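## Task

Place the printed block inside the drawer that stands open, then push that drawer fully closed while all the items it held before remain in it. The cabinets must stay roughly where they were, and the robot must not tip or be left leaning. Anything that stays in place only because the robot is holding it at the end does not count.

## Robot and tools

ROBOT. TidyBot++: a mobile base (0.54 m long, 0.50 m wide, 0.38 m high) on four driven casters, with one seven-joint arm and a two-finger gripper. The shoulder is 0.12 m ahead of the base centre and 0.68 m up. Segments: upper arm 0.42 m, forearm 0.31 m, hand 0.31 m. Cameras: base_camera (fixed on the base) and wrist_camera (looks along the hand). The arm begins folded with the hand down, poking up to 0.08 m beyond the base front, elbow up to 1.15 m high.

FRAMES. Base frame: origin on the floor below the base centre, x forward, y left, z up. hand_pose is reported in it: the point between the finger pads; its z axis runs out along the fingers, its y axis is the closing direction. The odometry frame is the base frame as it was when the scene began. Heading is positive to the left, -3.142 to 3.142. base_tilt is in degrees, positive when leaning forward or right; it carries an offset of about 1 degree.

execute_actions. Argument actions: a list holding zero or one action. Empty list = just report state and images. An action may contain:
- base: exactly one key, each a relative offset from where the base last measured itself, not a pose. translate_m: metres, forward positive, -2 to 2. strafe_m: metres, left positive, -2 to 2. rotate_rad: radians, counter-clockwise seen from above positive, -6.3 to 6.3.
- joints: absolute targets by name, in radians. joint_1_rad (any angle; turns whole arm about vertical, positive = clockwise from above, opposite to rotate_rad), joint_2_rad shoulder -2.249 to 2.249, joint_3_rad any angle, joint_4_rad elbow -2.579 to 2.579, joint_5_rad any angle, joint_6_rad wrist -2.099 to 2.099, joint_7_rad any angle (hand down: positive = counter-clockwise from above; at 1.57 fingers open toward robot left/right). gripper_pos 0 (open, about 85 mm gap) to 1 (closed), gap about 85 x (1 - gripper_pos) mm. Any-angle joints go the short way; for bigger turns use steps below half a revolution. Completion tolerances: ±0.039 for joints 1-4, ±0.056 for 5-7, ±0.03 gripper.
- speeds: optional caps for this action only: translate_m and strafe_m 0.05 to 0.5 m/s, rotate_rad 0.1 to 1.57 rad/s (max is the default). A base move needing over 8.667 s at its cap is refused; any action ends by 15 s.
Base and joint motions start together. Omitted joints or base may keep driving to earlier targets. Unknown keys or out-of-range numbers reject the call entirely. cameras: list of base_camera, wrist_camera or all; omitted/null/all gives both, [] none.

ARM GEOMETRY. With joint_1_rad = 0, joint_3_rad = 3.14, joint_5_rad = 0 (near the start), the arm stays in the vertical plane of base x. Segment tilt from vertical (forward positive): upper = joint_2_rad; forearm = joint_2_rad - joint_4_rad; hand = that minus joint_6_rad. Hand point ahead of shoulder = sum of length x sin(tilt); above it = sum of length x cos(tilt). A downward hand reaches at most about 0.94 m above floor, only near the base. Closed fingertips stick 20 mm past the hand point.

wait: seconds 0 to 10; commands nothing new, returns state and images.
zoom_image: camera (base_camera or wrist_camera) and region [x0, y0, x1, y1] in pixels from the top-left, at most 504 x 504, on that camera's most recent full image.
read_manual: section "licences" only; moves nothing.
finished_scene: scene (1 or 2); ends that scene irreversibly once the last command has been held, reports success, and gives the next task. The goal must hold on its own at that moment. Replying without any tool call ends everything.

RESULT LINES. base_odometry counts wheel rotation, so slip looks like travel and drift of centimetres and degrees builds up. base_status/joint_status: done; off_target (stopped short, may still push); contact_stop or time_out (old target dropped, holding). A blocked base may report done while well short. joint command not followed plus cause: targets withheld, usually to avoid the arm hitting itself; withheld joints show not_followed and may be retried on later actions. on_its_own: motion not commanded by this call. motor_effort: percent of maximum, positive toward larger joint values, bracketed peak; readings are offset and noisy. pictures: camera order of the images. ARM HIT: hard impact of arm on base or itself (no check prevents hitting the base). MOTOR HOT from 60 °C; OVER-TEMPERATURE FAULT at 75 °C, arm sags, affected keys show limit_stop_at_motor_heat, resend them. A torque fault (joints 1-4 limit 104.5 N m, joints 5-7 51.3 N m) freezes the arm and gripper 10 s and skips the rest of the call; the base keeps going.

ACCURACY. Friction leaves joints slightly off while reporting done; repeating a target does nothing. Correct by sending last command + (wanted - read) for each joint. The hand usually lands 1-2 cm off, more when outstretched; trust images over hand_pose. A load makes the arm sag; never command a held joint to its read angle. Holding loads heats motors, even while you think, and the robot keeps holding your last command during thinking.

AVOID. Dropping or slamming objects, hard hits and forceful pushes. Catching the arm on anything around 0.8 m or higher while driving can topple the robot; sideways force on a raised hand can lift wheels; the arm shoving an edge can tilt the base, so retract or back off to level it. A blocked base keeps straining until it times out. Do not push cabinets out of place. A loose object may occasionally get nudged by an outside push.

Each tool is called in YAML: its name, and indented under it one key for each argument.

## Session

I'll start by looking at the current state and images.

execute_actions:
  actions: []

Scene clock: 0.00 s.
base_odometry: x=+0.000 y=+0.000 heading=+0.000 (m, m, rad; odometry frame)
base_tilt: forward=+0.3 right=+0.3 (deg)
base_status: not commanded
joint_positions: joint_1_rad=+0.012 joint_2_rad=-0.384 joint_3_rad=+3.168 joint_4_rad=-2.535 joint_5_rad=+0.000 joint_6_rad=-0.929 joint_7_rad=+1.546 gripper_pos=+0.000
joint_status: not commanded
motor_effort: joint_1_rad=+1 joint_2_rad=-2 joint_3_rad=+2 joint_4_rad=+16 joint_5_rad=+0 joint_6_rad=+0 joint_7_rad=+0 (%)
hand_pose: x=+0.2437 y=-0.0023 z=+0.5890 quat_wxyz=(-0.005, +0.999, -0.031, +0.031) (m; base frame)
pictures: base_camera, wrist_camera
Images, in order (width x height): base_camera 644x364, wrist_camera 644x476.

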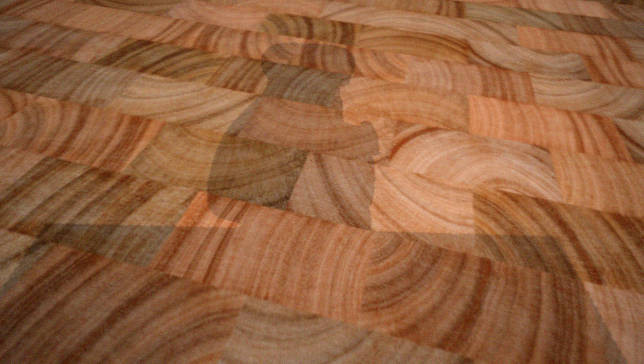

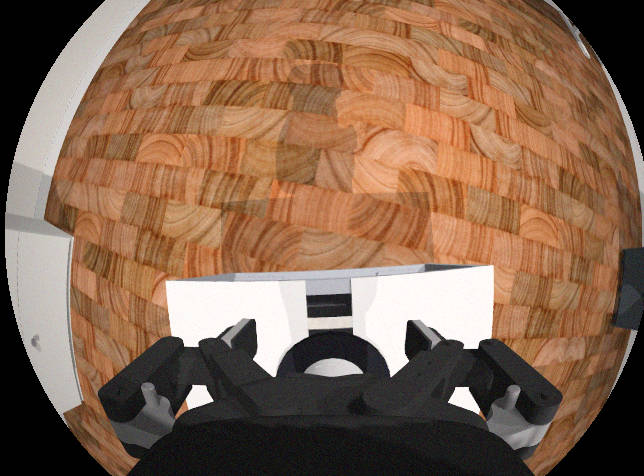

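execute_actions:
  actions:
    - {"joints": {"joint_6_rad": 0.3}}
  cameras: ["wrist_camera"]

Scene clock: 1.93 s.
base_odometry: x=+0.000 y=+0.000 heading=+0.000 (m, m, rad; odometry frame)
base_tilt: forward=+0.3 right=+0.3 (deg)
base_status: not commanded
joint_positions: joint_1_rad=+0.012 joint_2_rad=-0.384 joint_3_rad=+3.168 joint_4_rad=-2.534 joint_5_rad=+0.000 joint_6_rad=+0.294 joint_7_rad=+1.546 gripper_pos=+0.000
joint_status: all done
motor_effort: joint_1_rad=+2(2) joint_2_rad=-6(5) joint_3_rad=+1(1) joint_4_rad=+21(21) joint_5_rad=+0(0) joint_6_rad=+8(8) joint_7_rad=+0(0) (%)
hand_pose: x=+0.5234 y=-0.0145 z=+0.8127 quat_wxyz=(-0.001, +0.800, -0.027, +0.600) (m; base frame)
pictures: wrist_camera
Images, in order (width x height): wrist_camera 644x476.

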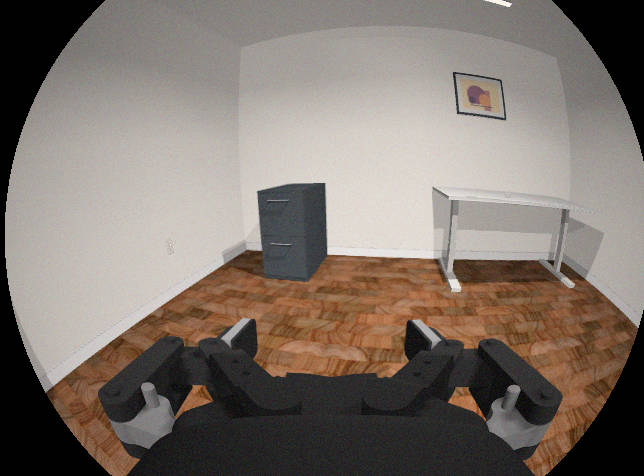

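execute_actions:
  actions:
    - {"joints": {"joint_1_rad": 1.7}}
  cameras: ["wrist_camera"]

Scene clock: 5.07 s.
base_odometry: x=+0.000 y=+0.000 heading=+0.000 (m, m, rad; odometry frame)
base_tilt: forward=+0.3 right=+0.3 (deg)
base_status: not commanded
joint_positions: joint_1_rad=+1.686 joint_2_rad=-0.384 joint_3_rad=+3.168 joint_4_rad=-2.534 joint_5_rad=+0.000 joint_6_rad=+0.294 joint_7_rad=+1.546 gripper_pos=+0.000
joint_status: all done
motor_effort: joint_1_rad=+2(1) joint_2_rad=-6(7) joint_3_rad=+1(1) joint_4_rad=+21(20) joint_5_rad=-1(0) joint_6_rad=+8(9) joint_7_rad=+0(0) (%)
hand_pose: x=+0.0630 y=-0.4007 z=+0.8127 quat_wxyz=(+0.445, +0.515, -0.612, +0.402) (m; base frame)
pictures: wrist_camera
Images, in order (width x height): wrist_camera 644x476.

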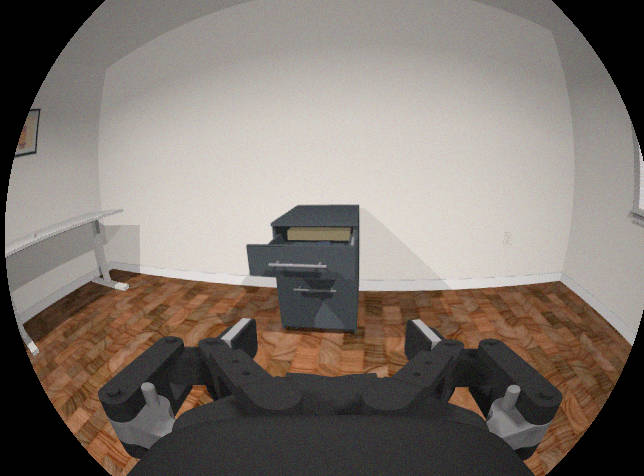

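zoom_image:
  camera: "wrist_camera"
  region: [220, 180, 400, 350]

execute_actions:
  actions:
    - {"joints": {"joint_1_rad": 3.6}}
  cameras: ["wrist_camera"]

Region (220, 180, 400, 350) of wrist_camera's 644x476 image, scaled by 2.800.

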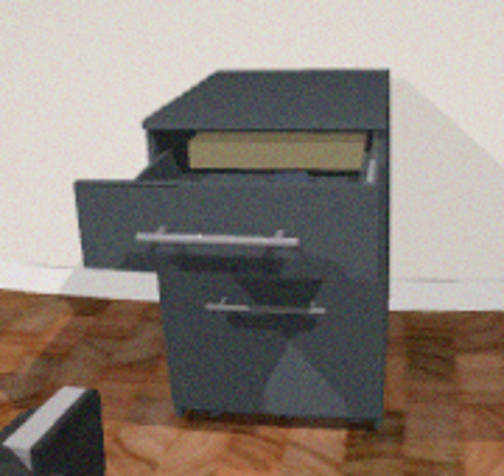

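Scene clock: 8.37 s.
base_odometry: x=+0.000 y=+0.000 heading=+0.000 (m, m, rad; odometry frame)
base_tilt: forward=+0.3 right=+0.3 (deg)
base_status: not commanded
joint_positions: joint_1_rad=+3.586 joint_2_rad=-0.384 joint_3_rad=+3.168 joint_4_rad=-2.534 joint_5_rad=+0.000 joint_6_rad=+0.294 joint_7_rad=+1.546 gripper_pos=+0.000
joint_status: all done
motor_effort: joint_1_rad=+2(1) joint_2_rad=-7(5) joint_3_rad=+1(2) joint_4_rad=+21(20) joint_5_rad=+0(0) joint_6_rad=+8(9) joint_7_rad=+0(0) (%)
hand_pose: x=-0.2421 y=+0.1826 z=+0.8127 quat_wxyz=(+0.586, -0.198, -0.775, -0.128) (m; base frame)
pictures: wrist_camera
Images, in order (width x height): wrist_camera 644x476.

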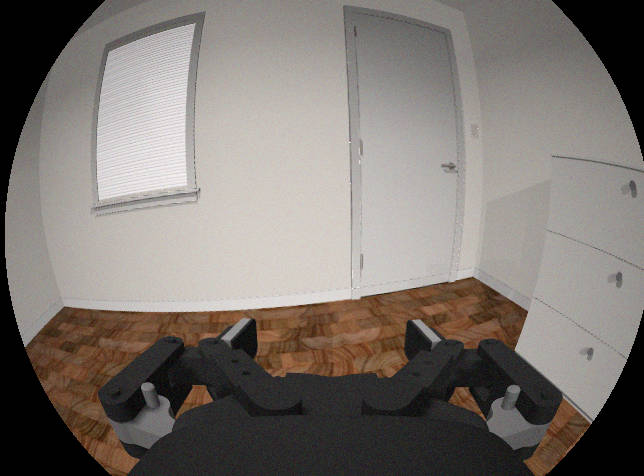

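execute_actions:
  actions:
    - {"joints": {"joint_1_rad": 4.9}}
  cameras: ["wrist_camera"]

Scene clock: 11.20 s.
base_odometry: x=+0.000 y=+0.000 heading=+0.000 (m, m, rad; odometry frame)
base_tilt: forward=+0.3 right=+0.3 (deg)
base_status: not commanded
joint_positions: joint_1_rad=+4.886 joint_2_rad=-0.384 joint_3_rad=+3.168 joint_4_rad=-2.534 joint_5_rad=+0.000 joint_6_rad=+0.294 joint_7_rad=+1.546 gripper_pos=+0.000
joint_status: all done
motor_effort: joint_1_rad=+2(2) joint_2_rad=-6(7) joint_3_rad=+1(2) joint_4_rad=+20(20) joint_5_rad=+0(0) joint_6_rad=+8(9) joint_7_rad=+0(0) (%)
hand_pose: x=+0.1983 y=+0.3968 z=+0.8127 quat_wxyz=(+0.389, -0.627, -0.497, -0.457) (m; base frame)
pictures: wrist_camera
Images, in order (width x height): wrist_camera 644x476.

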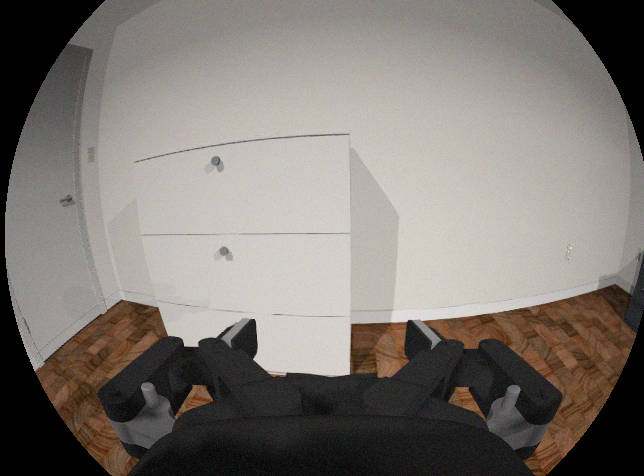

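execute_actions:
  actions:
    - {"joints": {"joint_1_rad": 6.7, "joint_2_rad": -0.1, "joint_4_rad": -0.9, "joint_6_rad": -1.3}}
  cameras: ["wrist_camera"]

Scene clock: 14.80 s.
base_odometry: x=+0.000 y=+0.000 heading=+0.000 (m, m, rad; odometry frame)
base_tilt: forward=+0.3 right=+0.3 (deg)
base_status: not commanded
joint_positions: joint_1_rad=+6.686 joint_2_rad=-0.116 joint_3_rad=+3.169 joint_4_rad=-0.910 joint_5_rad=+0.000 joint_6_rad=-1.272 joint_7_rad=+1.546 gripper_pos=+0.000
joint_status: all done
motor_effort: joint_1_rad=+2(0) joint_2_rad=-13(16) joint_3_rad=+1(0) joint_4_rad=+18(22) joint_5_rad=+0(1) joint_6_rad=+8(10) joint_7_rad=+0(0) (%)
hand_pose: x=+0.5279 y=-0.1877 z=+1.1723 quat_wxyz=(-0.102, -0.836, +0.194, -0.502) (m; base frame)
pictures: wrist_camera
Images, in order (width x height): wrist_camera 644x476.

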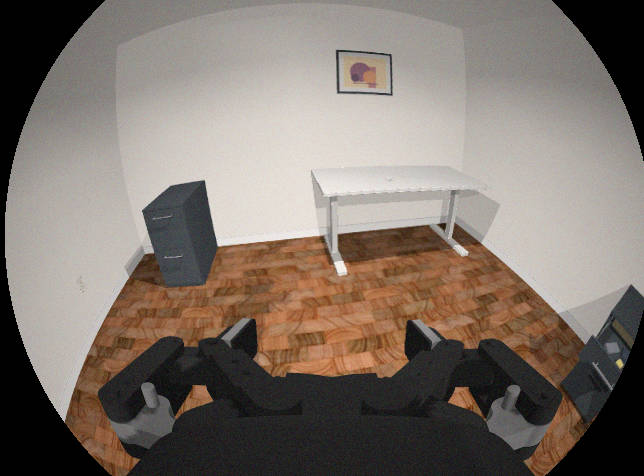

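zoom_image:
  camera: "wrist_camera"
  region: [300, 150, 500, 280]

zoom_image:
  camera: "wrist_camera"
  region: [540, 270, 644, 430]

Region (300, 150, 500, 280) of wrist_camera's 644x476 image, scaled by 2.520; it fills the top 328 rows of this view, and the rest is white.

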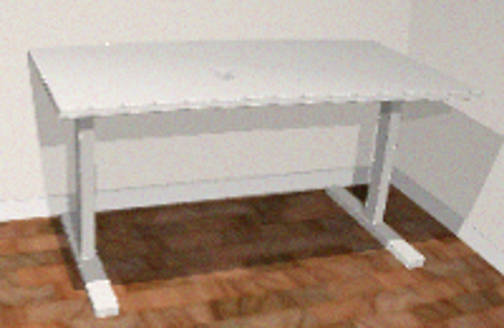

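Region (540, 270, 644, 430) of wrist_camera's 644x476 image, scaled by 3.150; it fills the left 328 columns of this view, and the rest is white.

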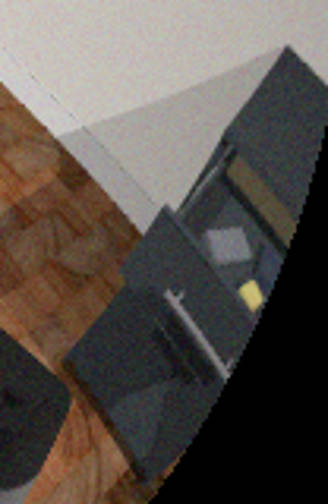

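execute_actions:
  actions:
    - {"base": {"rotate_rad": -0.6}, "joints": {"joint_1_rad": 6.283, "joint_3_rad": 3.14, "joint_7_rad": 1.57}}
  cameras: []

execute_actions:
  actions:
    - {"base": {"translate_m": 1.4}, "joints": {"joint_6_rad": -1.6}}

Scene clock: 19.57 s.
base_odometry: x=+0.000 y=+0.000 heading=-0.599 (m, m, rad; odometry frame)
base_tilt: forward=+0.3 right=+0.3 (deg)
base_status: done
joint_positions: joint_1_rad=+6.300 joint_2_rad=-0.111 joint_3_rad=+3.152 joint_4_rad=-0.910 joint_5_rad=+0.000 joint_6_rad=-1.272 joint_7_rad=+1.546 gripper_pos=+0.000
joint_status: all done
motor_effort: joint_1_rad=+2(1) joint_2_rad=-13(14) joint_3_rad=+1(1) joint_4_rad=+18(18) joint_5_rad=+0(2) joint_6_rad=+8(8) joint_7_rad=+0(0) (%)
hand_pose: x=+0.5706 y=-0.0117 z=+1.1704 quat_wxyz=(+0.000, -0.860, +0.023, -0.511) (m; base frame)
pictures: none
No camera images: the call's "cameras" was empty. Leave "cameras" out to get every camera's image.

Scene clock: 23.73 s.
base_odometry: x=+1.156 y=-0.790 heading=-0.599 (m, m, rad; odometry frame)
base_tilt: forward=+0.3 right=+0.3 (deg)
base_status: done
joint_positions: joint_1_rad=+6.300 joint_2_rad=-0.097 joint_3_rad=+3.152 joint_4_rad=-0.904 joint_5_rad=+0.000 joint_6_rad=-1.597 joint_7_rad=+1.546 gripper_pos=+0.000
joint_status: all done
motor_effort: joint_1_rad=+2(3) joint_2_rad=-12(16) joint_3_rad=+1(2) joint_4_rad=+17(18) joint_5_rad=+0(1) joint_6_rad=+6(8) joint_7_rad=+0(0) (%)
hand_pose: x=+0.5146 y=-0.0099 z=+1.0878 quat_wxyz=(+0.000, -0.932, +0.025, -0.361) (m; base frame)
pictures: base_camera, wrist_camera
Images, in order (width x height): base_camera 644x364, wrist_camera 644x476.

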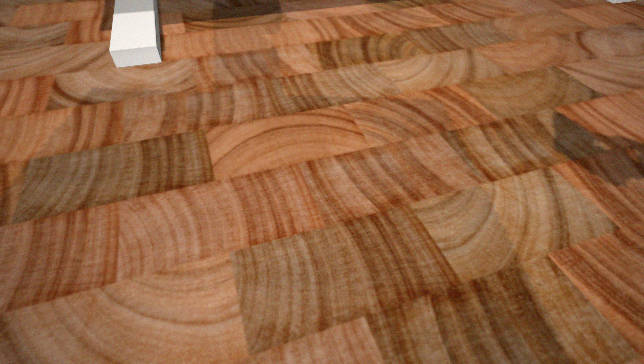

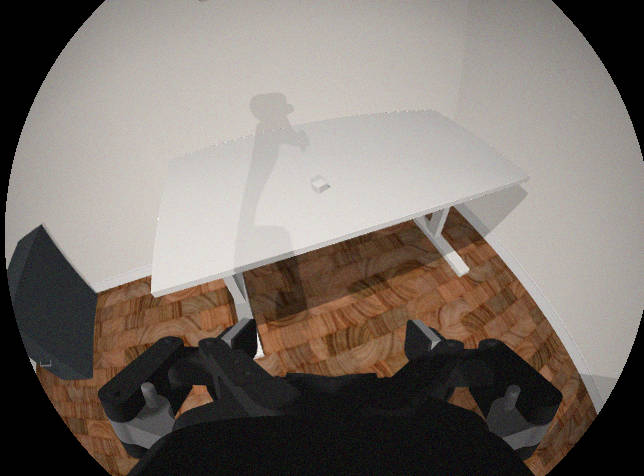

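zoom_image:
  camera: "wrist_camera"
  region: [290, 160, 350, 210]

Region (290, 160, 350, 210) of wrist_camera's 644x476 image, scaled by 8.400.

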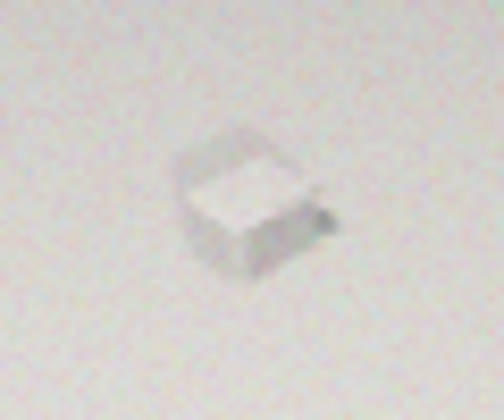

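execute_actions:
  actions:
    - {"base": {"translate_m": 0.55}, "joints": {"joint_1_rad": 6.27, "joint_2_rad": 0.408, "joint_3_rad": 3.13, "joint_4_rad": -0.793, "joint_6_rad": -1.94}}

Scene clock: 28.03 s.
base_odometry: x=+1.610 y=-1.100 heading=-0.599 (m, m, rad; odometry frame)
base_tilt: forward=+0.3 right=+0.3 (deg)
base_status: done
joint_positions: joint_1_rad=+6.288 joint_2_rad=+0.418 joint_3_rad=+3.144 joint_4_rad=-0.804 joint_5_rad=+0.000 joint_6_rad=-1.911 joint_7_rad=+1.546 gripper_pos=+0.000
joint_status: all done
motor_effort: joint_1_rad=+1(1) joint_2_rad=-32(39) joint_3_rad=+1(0) joint_4_rad=+17(18) joint_5_rad=+0(0) joint_6_rad=+1(7) joint_7_rad=+0(0) (%)
hand_pose: x=+0.5880 y=-0.0015 z=+0.8627 quat_wxyz=(-0.001, -1.000, +0.016, -0.005) (m; base frame)
pictures: base_camera, wrist_camera
Images, in order (width x height): base_camera 644x364, wrist_camera 644x476.

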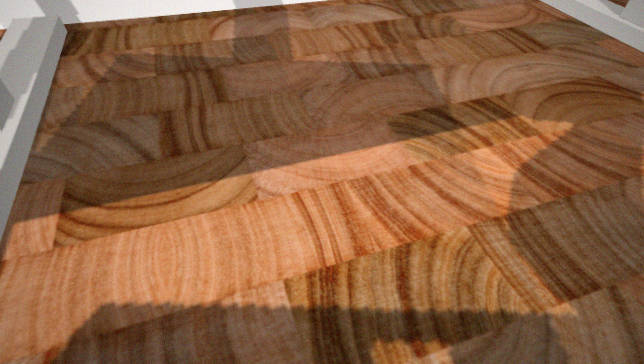

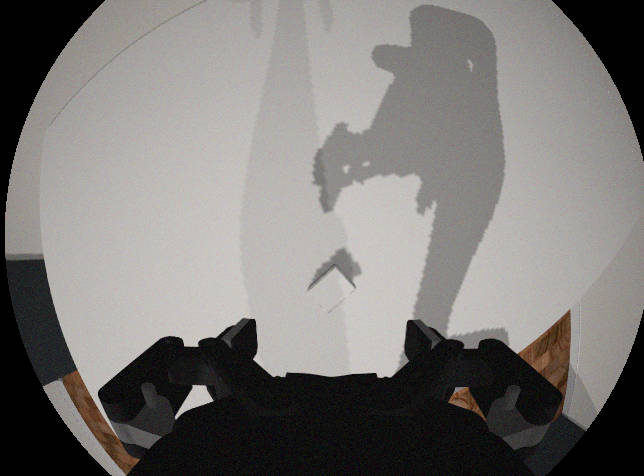

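zoom_image:
  camera: "wrist_camera"
  region: [260, 230, 400, 340]

Region (260, 230, 400, 340) of wrist_camera's 644x476 image, scaled by 3.600; it fills the top 396 rows of this view, and the rest is white.

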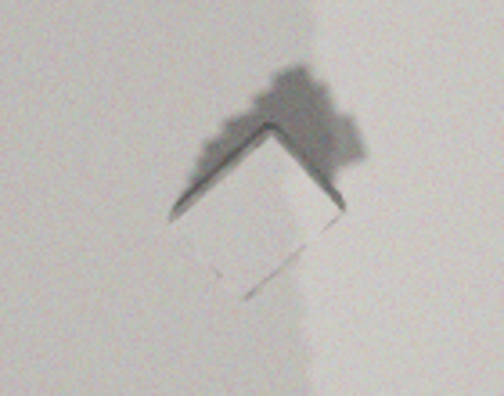

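execute_actions:
  actions:
    - {"joints": {"joint_2_rad": 0.365, "joint_4_rad": -1.13, "joint_6_rad": -1.625, "joint_7_rad": 2.30}}
  cameras: ["wrist_camera"]

Scene clock: 31.90 s.
base_odometry: x=+1.610 y=-1.100 heading=-0.599 (m, m, rad; odometry frame)
base_tilt: forward=+0.3 right=+0.3 (deg)
base_status: not commanded
joint_positions: joint_1_rad=+6.288 joint_2_rad=+0.378 joint_3_rad=+3.143 joint_4_rad=-1.122 joint_5_rad=+0.000 joint_6_rad=-1.653 joint_7_rad=+2.269 gripper_pos=+0.000
joint_status: all done
motor_effort: joint_1_rad=+1(2) joint_2_rad=-32(33) joint_3_rad=+1(1) joint_4_rad=+18(18) joint_5_rad=+0(0) joint_6_rad=+1(1) joint_7_rad=+0(0) (%)
hand_pose: x=+0.5845 y=-0.0015 z=+0.7838 quat_wxyz=(+0.001, -0.941, -0.339, +0.005) (m; base frame)
pictures: wrist_camera
Images, in order (width x height): wrist_camera 644x476.

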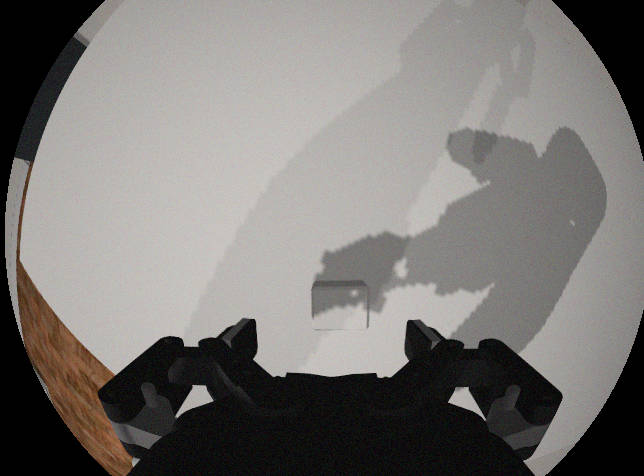

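zoom_image:
  camera: "wrist_camera"
  region: [230, 250, 430, 370]

Region (230, 250, 430, 370) of wrist_camera's 644x476 image, scaled by 2.520; it fills the top 302 rows of this view, and the rest is white.

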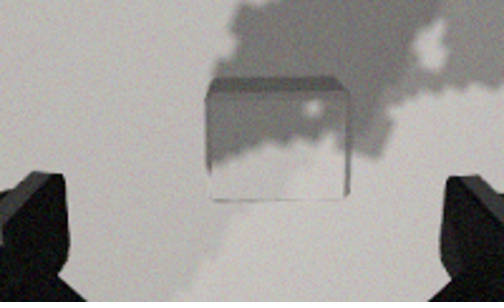

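execute_actions:
  actions:
    - {"joints": {"joint_2_rad": 0.383, "joint_4_rad": -1.176, "joint_6_rad": -1.552}}
  cameras: ["wrist_camera"]

zoom_image:
  camera: "wrist_camera"
  region: [230, 250, 430, 370]

Scene clock: 34.33 s.
base_odometry: x=+1.610 y=-1.100 heading=-0.599 (m, m, rad; odometry frame)
base_tilt: forward=+0.3 right=+0.3 (deg)
base_status: not commanded
joint_positions: joint_1_rad=+6.288 joint_2_rad=+0.382 joint_3_rad=+3.143 joint_4_rad=-1.168 joint_5_rad=+0.000 joint_6_rad=-1.577 joint_7_rad=+2.269 gripper_pos=+0.000
joint_status: all done
motor_effort: joint_1_rad=+2(1) joint_2_rad=-32(34) joint_3_rad=+0(1) joint_4_rad=+18(19) joint_5_rad=+0(0) joint_6_rad=+0(1) joint_7_rad=+0(0) (%)
hand_pose: x=+0.5945 y=-0.0016 z=+0.7675 quat_wxyz=(-0.003, -0.941, -0.339, -0.006) (m; base frame)
pictures: wrist_camera
Images, in order (width x height): wrist_camera 644x476.

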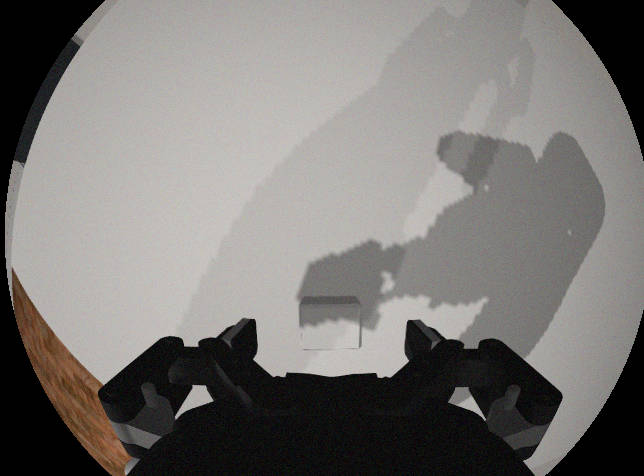

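Region (230, 250, 430, 370) of wrist_camera's 644x476 image, scaled by 2.520; it fills the top 302 rows of this view, and the rest is white.

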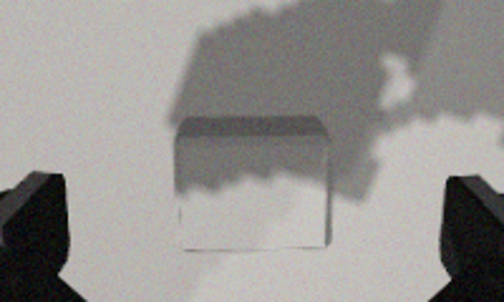

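execute_actions:
  actions:
    - {"joints": {"joint_4_rad": -1.263, "joint_6_rad": -1.461}}
  cameras: ["wrist_camera"]

zoom_image:
  camera: "wrist_camera"
  region: [210, 270, 450, 400]

Scene clock: 36.67 s.
base_odometry: x=+1.610 y=-1.100 heading=-0.599 (m, m, rad; odometry frame)
base_tilt: forward=+0.3 right=+0.3 (deg)
base_status: not commanded
joint_positions: joint_1_rad=+6.288 joint_2_rad=+0.383 joint_3_rad=+3.143 joint_4_rad=-1.257 joint_5_rad=+0.000 joint_6_rad=-1.488 joint_7_rad=+2.269 gripper_pos=+0.000
joint_status: all done
motor_effort: joint_1_rad=+2(2) joint_2_rad=-32(34) joint_3_rad=+1(1) joint_4_rad=+18(20) joint_5_rad=+0(0) joint_6_rad=+1(0) joint_7_rad=+0(0) (%)
hand_pose: x=+0.5941 y=-0.0016 z=+0.7393 quat_wxyz=(-0.003, -0.941, -0.339, -0.006) (m; base frame)
pictures: wrist_camera
Images, in order (width x height): wrist_camera 644x476.

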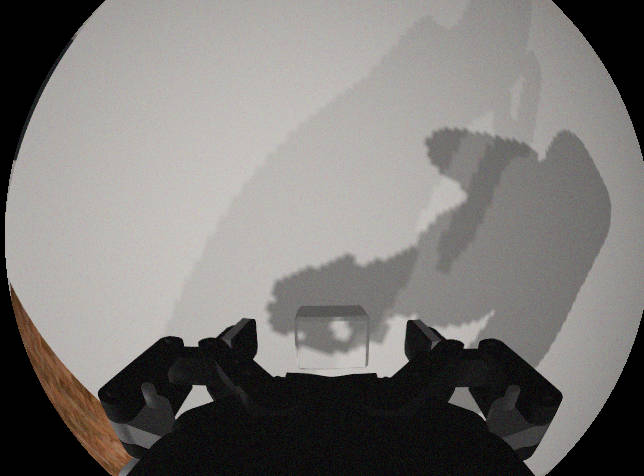

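Region (210, 270, 450, 400) of wrist_camera's 644x476 image, scaled by 2.100; it fills the top 273 rows of this view, and the rest is white.

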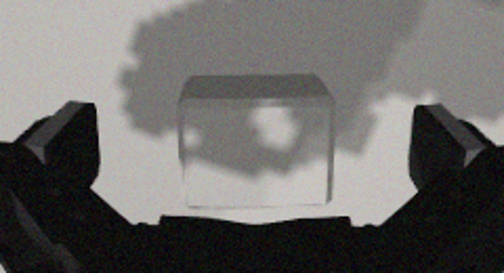

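execute_actions:
  actions:
    - {"joints": {"gripper_pos": 1.0}}
  cameras: ["wrist_camera"]

Scene clock: 38.60 s.
base_odometry: x=+1.610 y=-1.100 heading=-0.599 (m, m, rad; odometry frame)
base_tilt: forward=+0.3 right=+0.3 (deg)
base_status: not commanded
joint_positions: joint_1_rad=+6.288 joint_2_rad=+0.380 joint_3_rad=+3.143 joint_4_rad=-1.257 joint_5_rad=+0.000 joint_6_rad=-1.488 joint_7_rad=+2.269 gripper_pos=+0.593
joint_status: gripper_pos off_target (ended at +0.593, target +1.000)
motor_effort: joint_1_rad=+1(3) joint_2_rad=-32(33) joint_3_rad=+1(1) joint_4_rad=+18(18) joint_5_rad=+0(0) joint_6_rad=+1(1) joint_7_rad=+0(0) (%)
hand_pose: x=+0.5939 y=-0.0016 z=+0.7405 quat_wxyz=(-0.003, -0.941, -0.339, -0.008) (m; base frame)
pictures: wrist_camera
Images, in order (width x height): wrist_camera 644x476.

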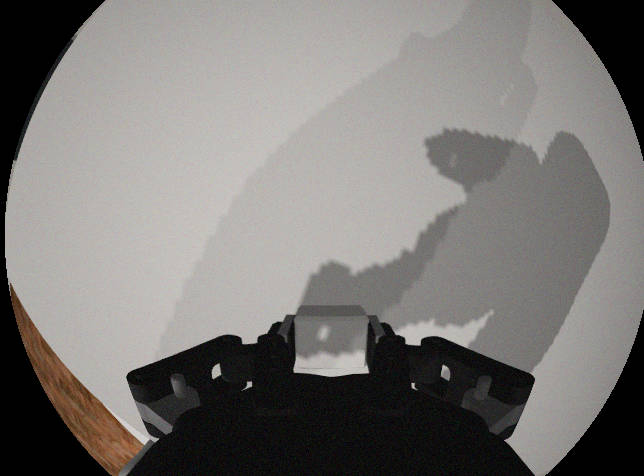

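execute_actions:
  actions:
    - {"base": {"translate_m": -0.45}, "joints": {"joint_2_rad": 0.2, "joint_4_rad": -1.2, "joint_6_rad": -1.6, "gripper_pos": 1.0}}
  cameras: ["wrist_camera"]

execute_actions:
  actions:
    - {"base": {"rotate_rad": -1.23}, "joints": {"joint_7_rad": 1.545, "joint_6_rad": -1.1, "gripper_pos": 1.0}}

Scene clock: 43.20 s.
base_odometry: x=+1.239 y=-0.846 heading=-0.598 (m, m, rad; odometry frame)
base_tilt: forward=+0.3 right=+0.3 (deg)
base_status: done
joint_positions: joint_1_rad=+6.282 joint_2_rad=+0.196 joint_3_rad=+3.139 joint_4_rad=-1.204 joint_5_rad=+0.000 joint_6_rad=-1.576 joint_7_rad=+2.269 gripper_pos=+0.593
joint_status: gripper_pos off_target (ended at +0.593, target +1.000); the others done
motor_effort: joint_1_rad=+2(5) joint_2_rad=-26(36) joint_3_rad=+1(3) joint_4_rad=+19(20) joint_5_rad=+0(1) joint_6_rad=+1(3) joint_7_rad=+0(0) (%)
hand_pose: x=+0.5619 y=+0.0030 z=+0.8409 quat_wxyz=(-0.028, -0.936, -0.343, -0.078) (m; base frame)
pictures: wrist_camera
Images, in order (width x height): wrist_camera 644x476.

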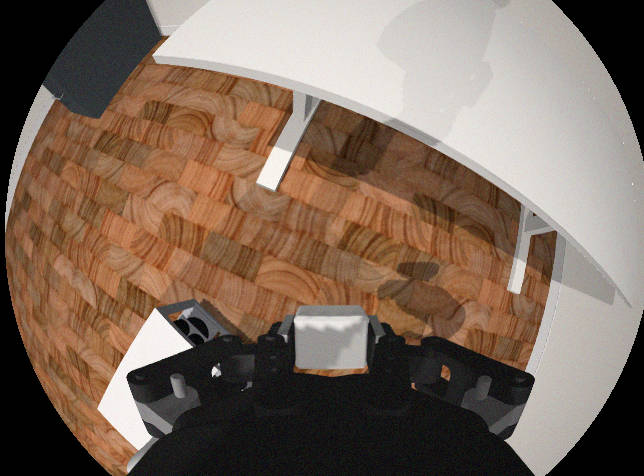

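Scene clock: 45.43 s.
base_odometry: x=+1.238 y=-0.846 heading=-1.828 (m, m, rad; odometry frame)
base_tilt: forward=+0.3 right=+0.3 (deg)
base_status: done
joint_positions: joint_1_rad=+6.279 joint_2_rad=+0.203 joint_3_rad=+3.137 joint_4_rad=-1.204 joint_5_rad=+0.000 joint_6_rad=-1.109 joint_7_rad=+1.559 gripper_pos=+0.593
joint_status: gripper_pos off_target (ended at +0.593, target +1.000); the others done
motor_effort: joint_1_rad=+2(2) joint_2_rad=-27(31) joint_3_rad=+1(2) joint_4_rad=+21(21) joint_5_rad=+0(2) joint_6_rad=+6(5) joint_7_rad=+0(0) (%)
hand_pose: x=+0.6961 y=+0.0062 z=+0.8931 quat_wxyz=(+0.003, -0.951, +0.001, -0.308) (m; base frame)
pictures: base_camera, wrist_camera
Images, in order (width x height): base_camera 644x364, wrist_camera 644x476.

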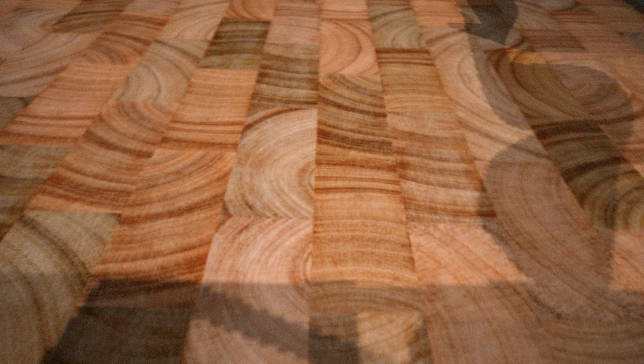

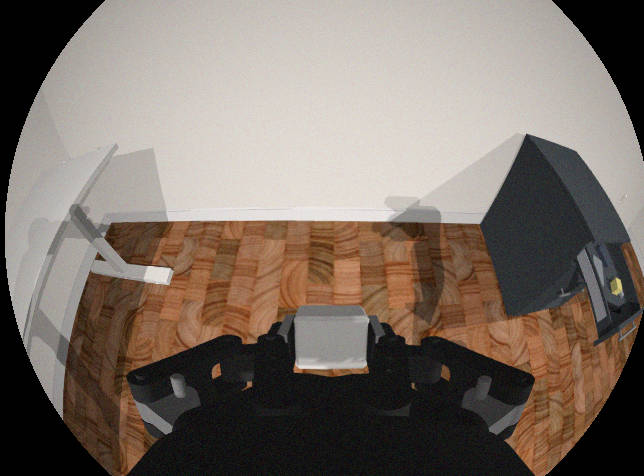

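execute_actions:
  actions:
    - {"base": {"strafe_m": -1.03}, "joints": {"joint_6_rad": -1.45, "gripper_pos": 1.0}}

Scene clock: 49.23 s.
base_odometry: x=+0.243 y=-0.582 heading=-1.829 (m, m, rad; odometry frame)
base_tilt: forward=+0.3 right=+0.3 (deg)
base_status: done
joint_positions: joint_1_rad=+6.275 joint_2_rad=+0.203 joint_3_rad=+3.133 joint_4_rad=-1.204 joint_5_rad=+0.000 joint_6_rad=-1.445 joint_7_rad=+1.559 gripper_pos=+0.593
joint_status: gripper_pos off_target (ended at +0.593, target +1.000); the others done
motor_effort: joint_1_rad=+2(0) joint_2_rad=-26(31) joint_3_rad=+1(1) joint_4_rad=+20(21) joint_5_rad=+0(1) joint_6_rad=+3(5) joint_7_rad=+0(0) (%)
hand_pose: x=+0.6026 y=+0.0089 z=+0.8471 quat_wxyz=(+0.003, -0.990, -0.002, -0.144) (m; base frame)
pictures: base_camera, wrist_camera
Images, in order (width x height): base_camera 644x364, wrist_camera 644x476.

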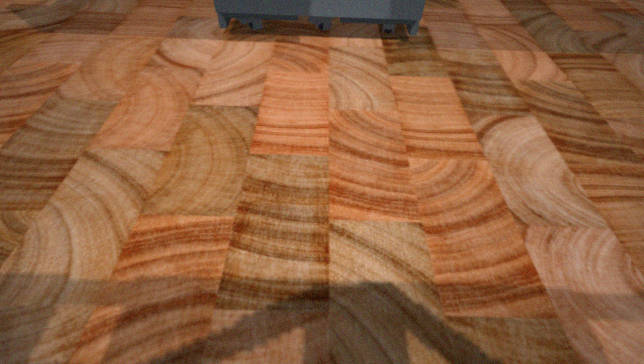

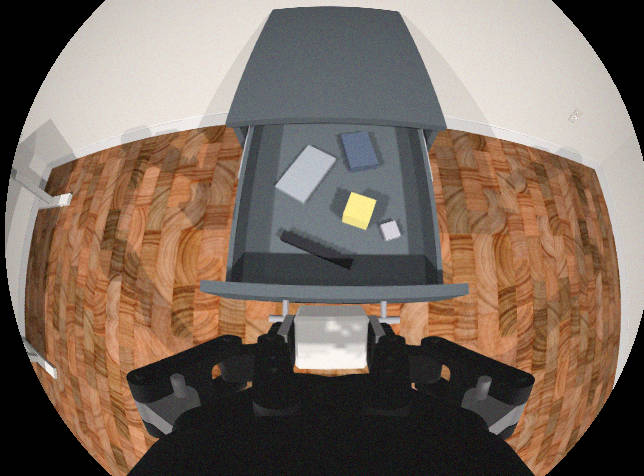

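zoom_image:
  camera: "wrist_camera"
  region: [190, 100, 480, 330]

Region (190, 100, 480, 330) of wrist_camera's 644x476 image, scaled by 1.738; it fills the top 400 rows of this view, and the rest is white.

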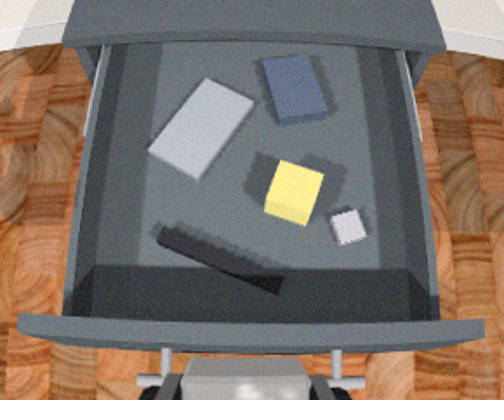

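execute_actions:
  actions:
    - {"base": {"translate_m": 0.2}, "joints": {"joint_1_rad": 6.16, "joint_2_rad": 0.415, "joint_4_rad": -1.268, "joint_6_rad": -1.475, "joint_7_rad": 1.025, "gripper_pos": 1.0}}

Scene clock: 54.80 s.
base_odometry: x=+0.191 y=-0.776 heading=-1.829 (m, m, rad; odometry frame)
base_tilt: forward=+0.3 right=+0.3 (deg)
base_status: done
joint_positions: joint_1_rad=+6.172 joint_2_rad=+0.424 joint_3_rad=+3.133 joint_4_rad=-1.263 joint_5_rad=+0.000 joint_6_rad=-1.446 joint_7_rad=+1.055 gripper_pos=+0.593
joint_status: gripper_pos off_target (ended at +0.593, target +1.000); the others done
motor_effort: joint_1_rad=+2(1) joint_2_rad=-33(41) joint_3_rad=+1(0) joint_4_rad=+18(20) joint_5_rad=+0(1) joint_6_rad=+1(3) joint_7_rad=+0(0) (%)
hand_pose: x=+0.6034 y=+0.0586 z=+0.7175 quat_wxyz=(+0.003, -0.980, +0.197, -0.004) (m; base frame)
pictures: base_camera, wrist_camera
Images, in order (width x height): base_camera 644x364, wrist_camera 644x476.

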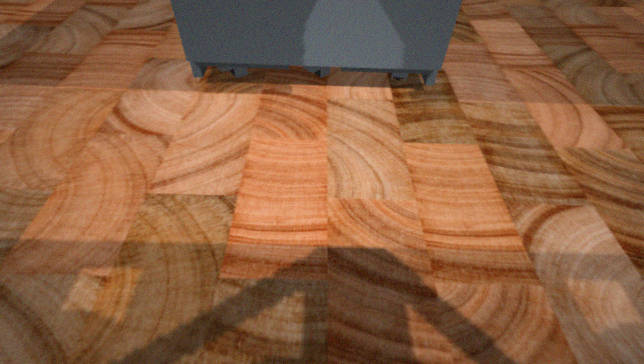

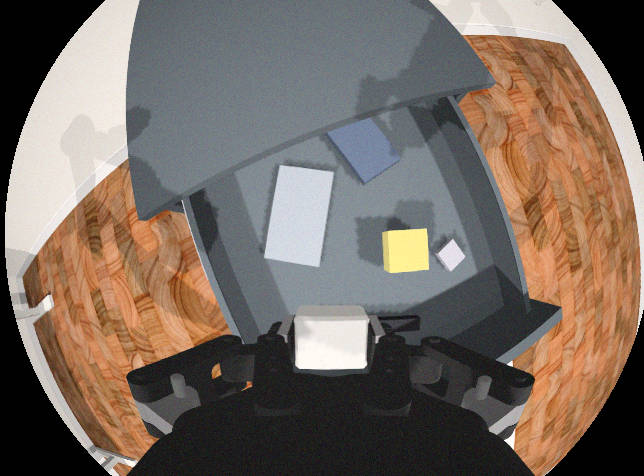

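execute_actions:
  actions:
    - {"joints": {"joint_4_rad": -1.492, "joint_6_rad": -1.192, "gripper_pos": 1.0}}
  cameras: ["wrist_camera"]

Scene clock: 57.17 s.
base_odometry: x=+0.191 y=-0.776 heading=-1.829 (m, m, rad; odometry frame)
base_tilt: forward=+0.3 right=+0.3 (deg)
base_status: not commanded
joint_positions: joint_1_rad=+6.172 joint_2_rad=+0.423 joint_3_rad=+3.133 joint_4_rad=-1.484 joint_5_rad=+0.000 joint_6_rad=-1.219 joint_7_rad=+1.055 gripper_pos=+0.593
joint_status: gripper_pos off_target (ended at +0.593, target +1.000); the others done
motor_effort: joint_1_rad=+1(2) joint_2_rad=-32(34) joint_3_rad=+1(1) joint_4_rad=+17(17) joint_5_rad=+0(0) joint_6_rad=+0(1) joint_7_rad=+0(0) (%)
hand_pose: x=+0.5899 y=+0.0572 z=+0.6506 quat_wxyz=(+0.004, -0.980, +0.197, -0.007) (m; base frame)
pictures: wrist_camera
Images, in order (width x height): wrist_camera 644x476.

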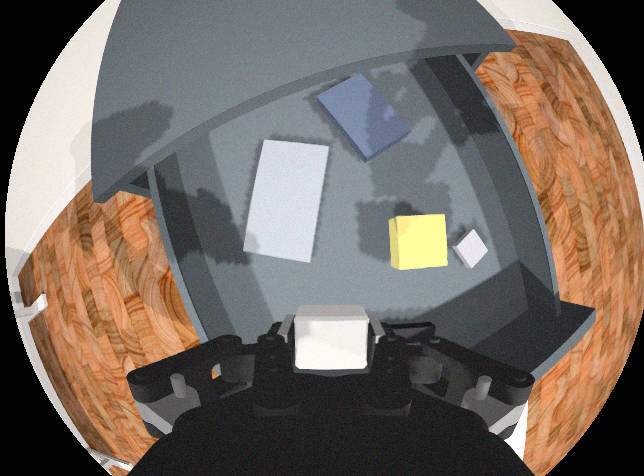

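execute_actions:
  actions:
    - {"joints": {"joint_2_rad": 0.519, "joint_4_rad": -1.636, "joint_6_rad": -0.958, "gripper_pos": 1.0}}
  cameras: ["wrist_camera"]

Scene clock: 61.83 s.
base_odometry: x=+0.191 y=-0.776 heading=-1.829 (m, m, rad; odometry frame)
base_tilt: forward=+0.3 right=+0.3 (deg)
base_status: not commanded
joint_positions: joint_1_rad=+6.172 joint_2_rad=+0.524 joint_3_rad=+3.133 joint_4_rad=-1.633 joint_5_rad=+0.000 joint_6_rad=-0.984 joint_7_rad=+1.055 gripper_pos=+0.593
joint_status: gripper_pos off_target (ended at +0.593, target +1.000); the others done
motor_effort: joint_1_rad=+2(2) joint_2_rad=-34(38) joint_3_rad=+1(1) joint_4_rad=+15(17) joint_5_rad=+0(0) joint_6_rad=+1(1) joint_7_rad=+0(0) (%)
hand_pose: x=+0.5881 y=+0.0572 z=+0.5613 quat_wxyz=(+0.002, -0.980, +0.197, +0.000) (m; base frame)
pictures: wrist_camera
Images, in order (width x height): wrist_camera 644x476.

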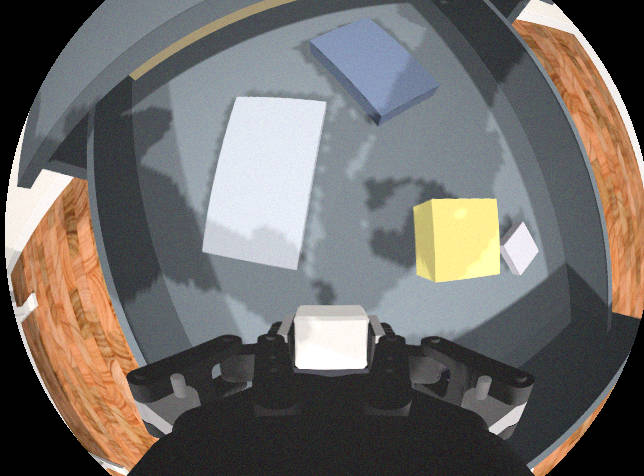

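zoom_image:
  camera: "wrist_camera"
  region: [180, 180, 520, 380]

Region (180, 180, 520, 380) of wrist_camera's 644x476 image, scaled by 1.482; it fills the top 296 rows of this view, and the rest is white.

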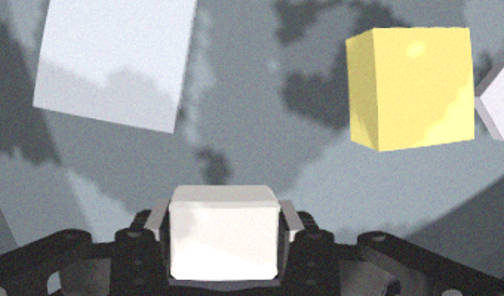

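execute_actions:
  actions:
    - {"joints": {"joint_2_rad": 0.556, "joint_4_rad": -1.67, "joint_6_rad": -0.888, "gripper_pos": 1.0}}
  cameras: ["wrist_camera"]

zoom_image:
  camera: "wrist_camera"
  region: [180, 180, 520, 380]

Scene clock: 64.40 s.
base_odometry: x=+0.191 y=-0.776 heading=-1.829 (m, m, rad; odometry frame)
base_tilt: forward=+0.3 right=+0.3 (deg)
base_status: not commanded
joint_positions: joint_1_rad=+6.172 joint_2_rad=+0.547 joint_3_rad=+3.133 joint_4_rad=-1.662 joint_5_rad=+0.000 joint_6_rad=-0.913 joint_7_rad=+1.055 gripper_pos=+0.593
joint_status: gripper_pos off_target (ended at +0.593, target +1.000); the others done
motor_effort: joint_1_rad=+1(1) joint_2_rad=-30(36) joint_3_rad=+1(1) joint_4_rad=+13(16) joint_5_rad=+0(1) joint_6_rad=+0(2) joint_7_rad=+0(0) (%)
hand_pose: x=+0.5927 y=+0.0578 z=+0.5426 quat_wxyz=(+0.005, -0.980, +0.198, -0.009) (m; base frame)
pictures: wrist_camera
Images, in order (width x height): wrist_camera 644x476.

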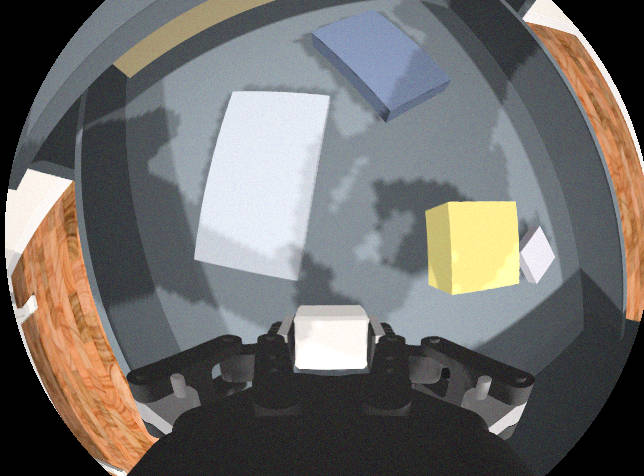

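Region (180, 180, 520, 380) of wrist_camera's 644x476 image, scaled by 1.482; it fills the top 296 rows of this view, and the rest is white.

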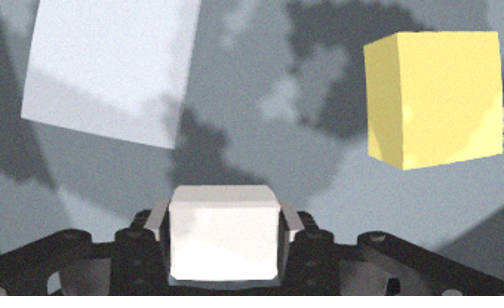

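execute_actions:
  actions:
    - {"joints": {"joint_2_rad": 0.545, "gripper_pos": 0.3}}
  cameras: ["wrist_camera"]

Scene clock: 66.57 s.
base_odometry: x=+0.191 y=-0.776 heading=-1.829 (m, m, rad; odometry frame)
base_tilt: forward=+0.3 right=+0.3 (deg)
base_status: not commanded
joint_positions: joint_1_rad=+6.172 joint_2_rad=+0.546 joint_3_rad=+3.133 joint_4_rad=-1.663 joint_5_rad=+0.000 joint_6_rad=-0.912 joint_7_rad=+1.055 gripper_pos=+0.300
joint_status: all done
motor_effort: joint_1_rad=+3(2) joint_2_rad=-34(34) joint_3_rad=+1(1) joint_4_rad=+15(15) joint_5_rad=+0(0) joint_6_rad=+1(1) joint_7_rad=+0(0) (%)
hand_pose: x=+0.5926 y=+0.0578 z=+0.5430 quat_wxyz=(+0.005, -0.980, +0.198, -0.009) (m; base frame)
pictures: wrist_camera
Images, in order (width x height): wrist_camera 644x476.

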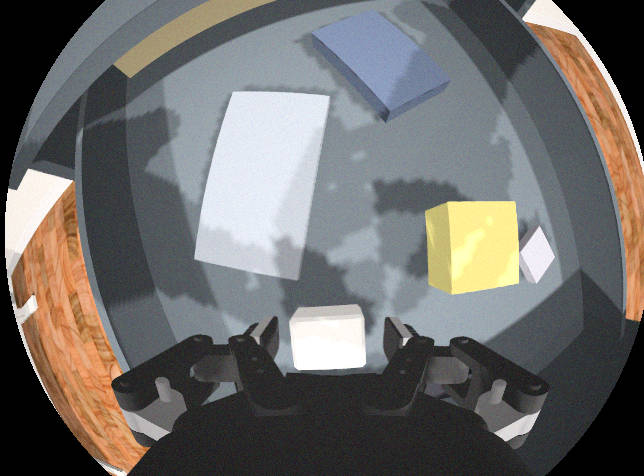

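execute_actions:
  actions:
    - {"joints": {"joint_2_rad": 0.15}}
  cameras: ["wrist_camera"]

Scene clock: 71.07 s.
base_odometry: x=+0.191 y=-0.776 heading=-1.829 (m, m, rad; odometry frame)
base_tilt: forward=+0.3 right=+0.3 (deg)
base_status: not commanded
joint_positions: joint_1_rad=+6.172 joint_2_rad=+0.148 joint_3_rad=+3.133 joint_4_rad=-1.663 joint_5_rad=+0.000 joint_6_rad=-0.912 joint_7_rad=+1.055 gripper_pos=+0.300
joint_status: all done
motor_effort: joint_1_rad=+1(2) joint_2_rad=-24(36) joint_3_rad=+1(0) joint_4_rad=+20(20) joint_5_rad=+0(0) joint_6_rad=+4(4) joint_7_rad=+0(0) (%)
hand_pose: x=+0.6090 y=+0.0596 z=+0.7389 quat_wxyz=(+0.065, -0.959, +0.193, -0.197) (m; base frame)
pictures: wrist_camera
Images, in order (width x height): wrist_camera 644x476.

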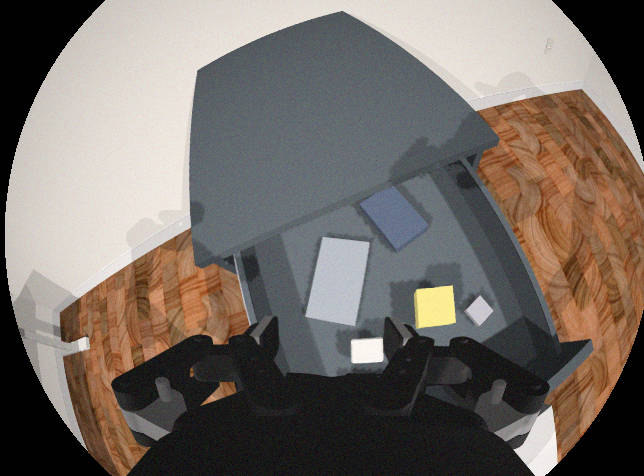

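execute_actions:
  actions:
    - {"base": {"translate_m": -0.45}, "joints": {"joint_1_rad": 6.295, "joint_3_rad": 3.145, "joint_6_rad": 1.2, "joint_7_rad": -0.025, "gripper_pos": 0.3}}
  cameras: []

execute_actions:
  actions:
    - {"joints": {"joint_2_rad": 1.115, "joint_4_rad": -2.212, "joint_6_rad": 1.78}}

Scene clock: 74.43 s.
base_odometry: x=+0.306 y=-0.341 heading=-1.829 (m, m, rad; odometry frame)
base_tilt: forward=+0.3 right=+0.3 (deg)
base_status: done
joint_positions: joint_1_rad=+6.280 joint_2_rad=+0.145 joint_3_rad=+3.134 joint_4_rad=-1.665 joint_5_rad=+0.000 joint_6_rad=+1.197 joint_7_rad=+0.001 gripper_pos=+0.300
joint_status: all done
motor_effort: joint_1_rad=+1(2) joint_2_rad=-26(31) joint_3_rad=+1(3) joint_4_rad=+20(24) joint_5_rad=+0(0) joint_6_rad=+5(9) joint_7_rad=+0(0) (%)
hand_pose: x=+0.6646 y=+0.0062 z=+1.2780 quat_wxyz=(+0.677, -0.215, +0.213, -0.671) (m; base frame)
pictures: none
No camera images: the call's "cameras" was empty. Leave "cameras" out to get every camera's image.

Scene clock: 76.70 s.
base_odometry: x=+0.306 y=-0.341 heading=-1.829 (m, m, rad; odometry frame)
base_tilt: forward=+0.3 right=+0.3 (deg)
base_status: not commanded
joint_positions: joint_1_rad=+6.280 joint_2_rad=+1.108 joint_3_rad=+3.134 joint_4_rad=-2.200 joint_5_rad=+0.000 joint_6_rad=+1.750 joint_7_rad=+0.001 gripper_pos=+0.300
joint_status: all done
motor_effort: joint_1_rad=+2(1) joint_2_rad=-38(43) joint_3_rad=+0(1) joint_4_rad=+4(20) joint_5_rad=+1(0) joint_6_rad=+8(9) joint_7_rad=+0(0) (%)
hand_pose: x=+0.7546 y=+0.0060 z=+0.5636 quat_wxyz=(+0.506, -0.497, +0.497, -0.500) (m; base frame)
pictures: base_camera, wrist_camera
Images, in order (width x height): base_camera 644x364, wrist_camera 644x476.

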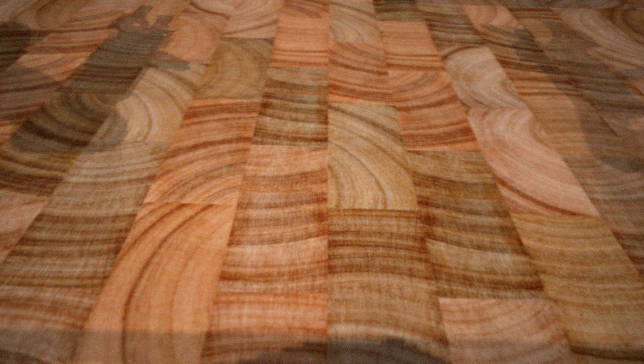

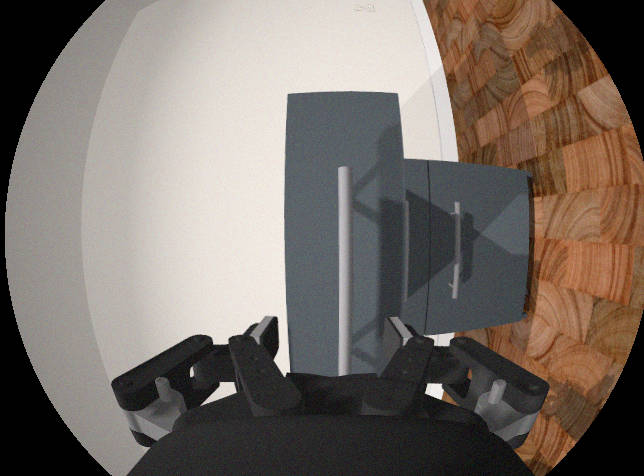

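execute_actions:
  actions:
    - {"base": {"translate_m": 0.07}, "joints": {"joint_2_rad": 1.135, "gripper_pos": 0.42}}
  cameras: ["wrist_camera"]

Scene clock: 79.77 s.
base_odometry: x=+0.288 y=-0.408 heading=-1.828 (m, m, rad; odometry frame)
base_tilt: forward=+0.3 right=+0.3 (deg)
base_status: done
joint_positions: joint_1_rad=+6.281 joint_2_rad=+1.126 joint_3_rad=+3.134 joint_4_rad=-2.204 joint_5_rad=+0.000 joint_6_rad=+1.752 joint_7_rad=+0.001 gripper_pos=+0.420
joint_status: all done
motor_effort: joint_1_rad=+2(1) joint_2_rad=-37(39) joint_3_rad=+0(0) joint_4_rad=+4(5) joint_5_rad=+0(0) joint_6_rad=+8(9) joint_7_rad=+0(1) (%)
hand_pose: x=+0.7511 y=+0.0059 z=+0.5522 quat_wxyz=(+0.501, -0.502, +0.502, -0.495) (m; base frame)
pictures: wrist_camera
Images, in order (width x height): wrist_camera 644x476.

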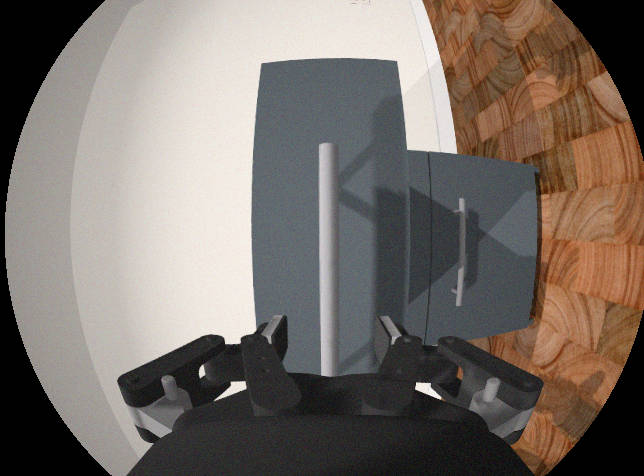

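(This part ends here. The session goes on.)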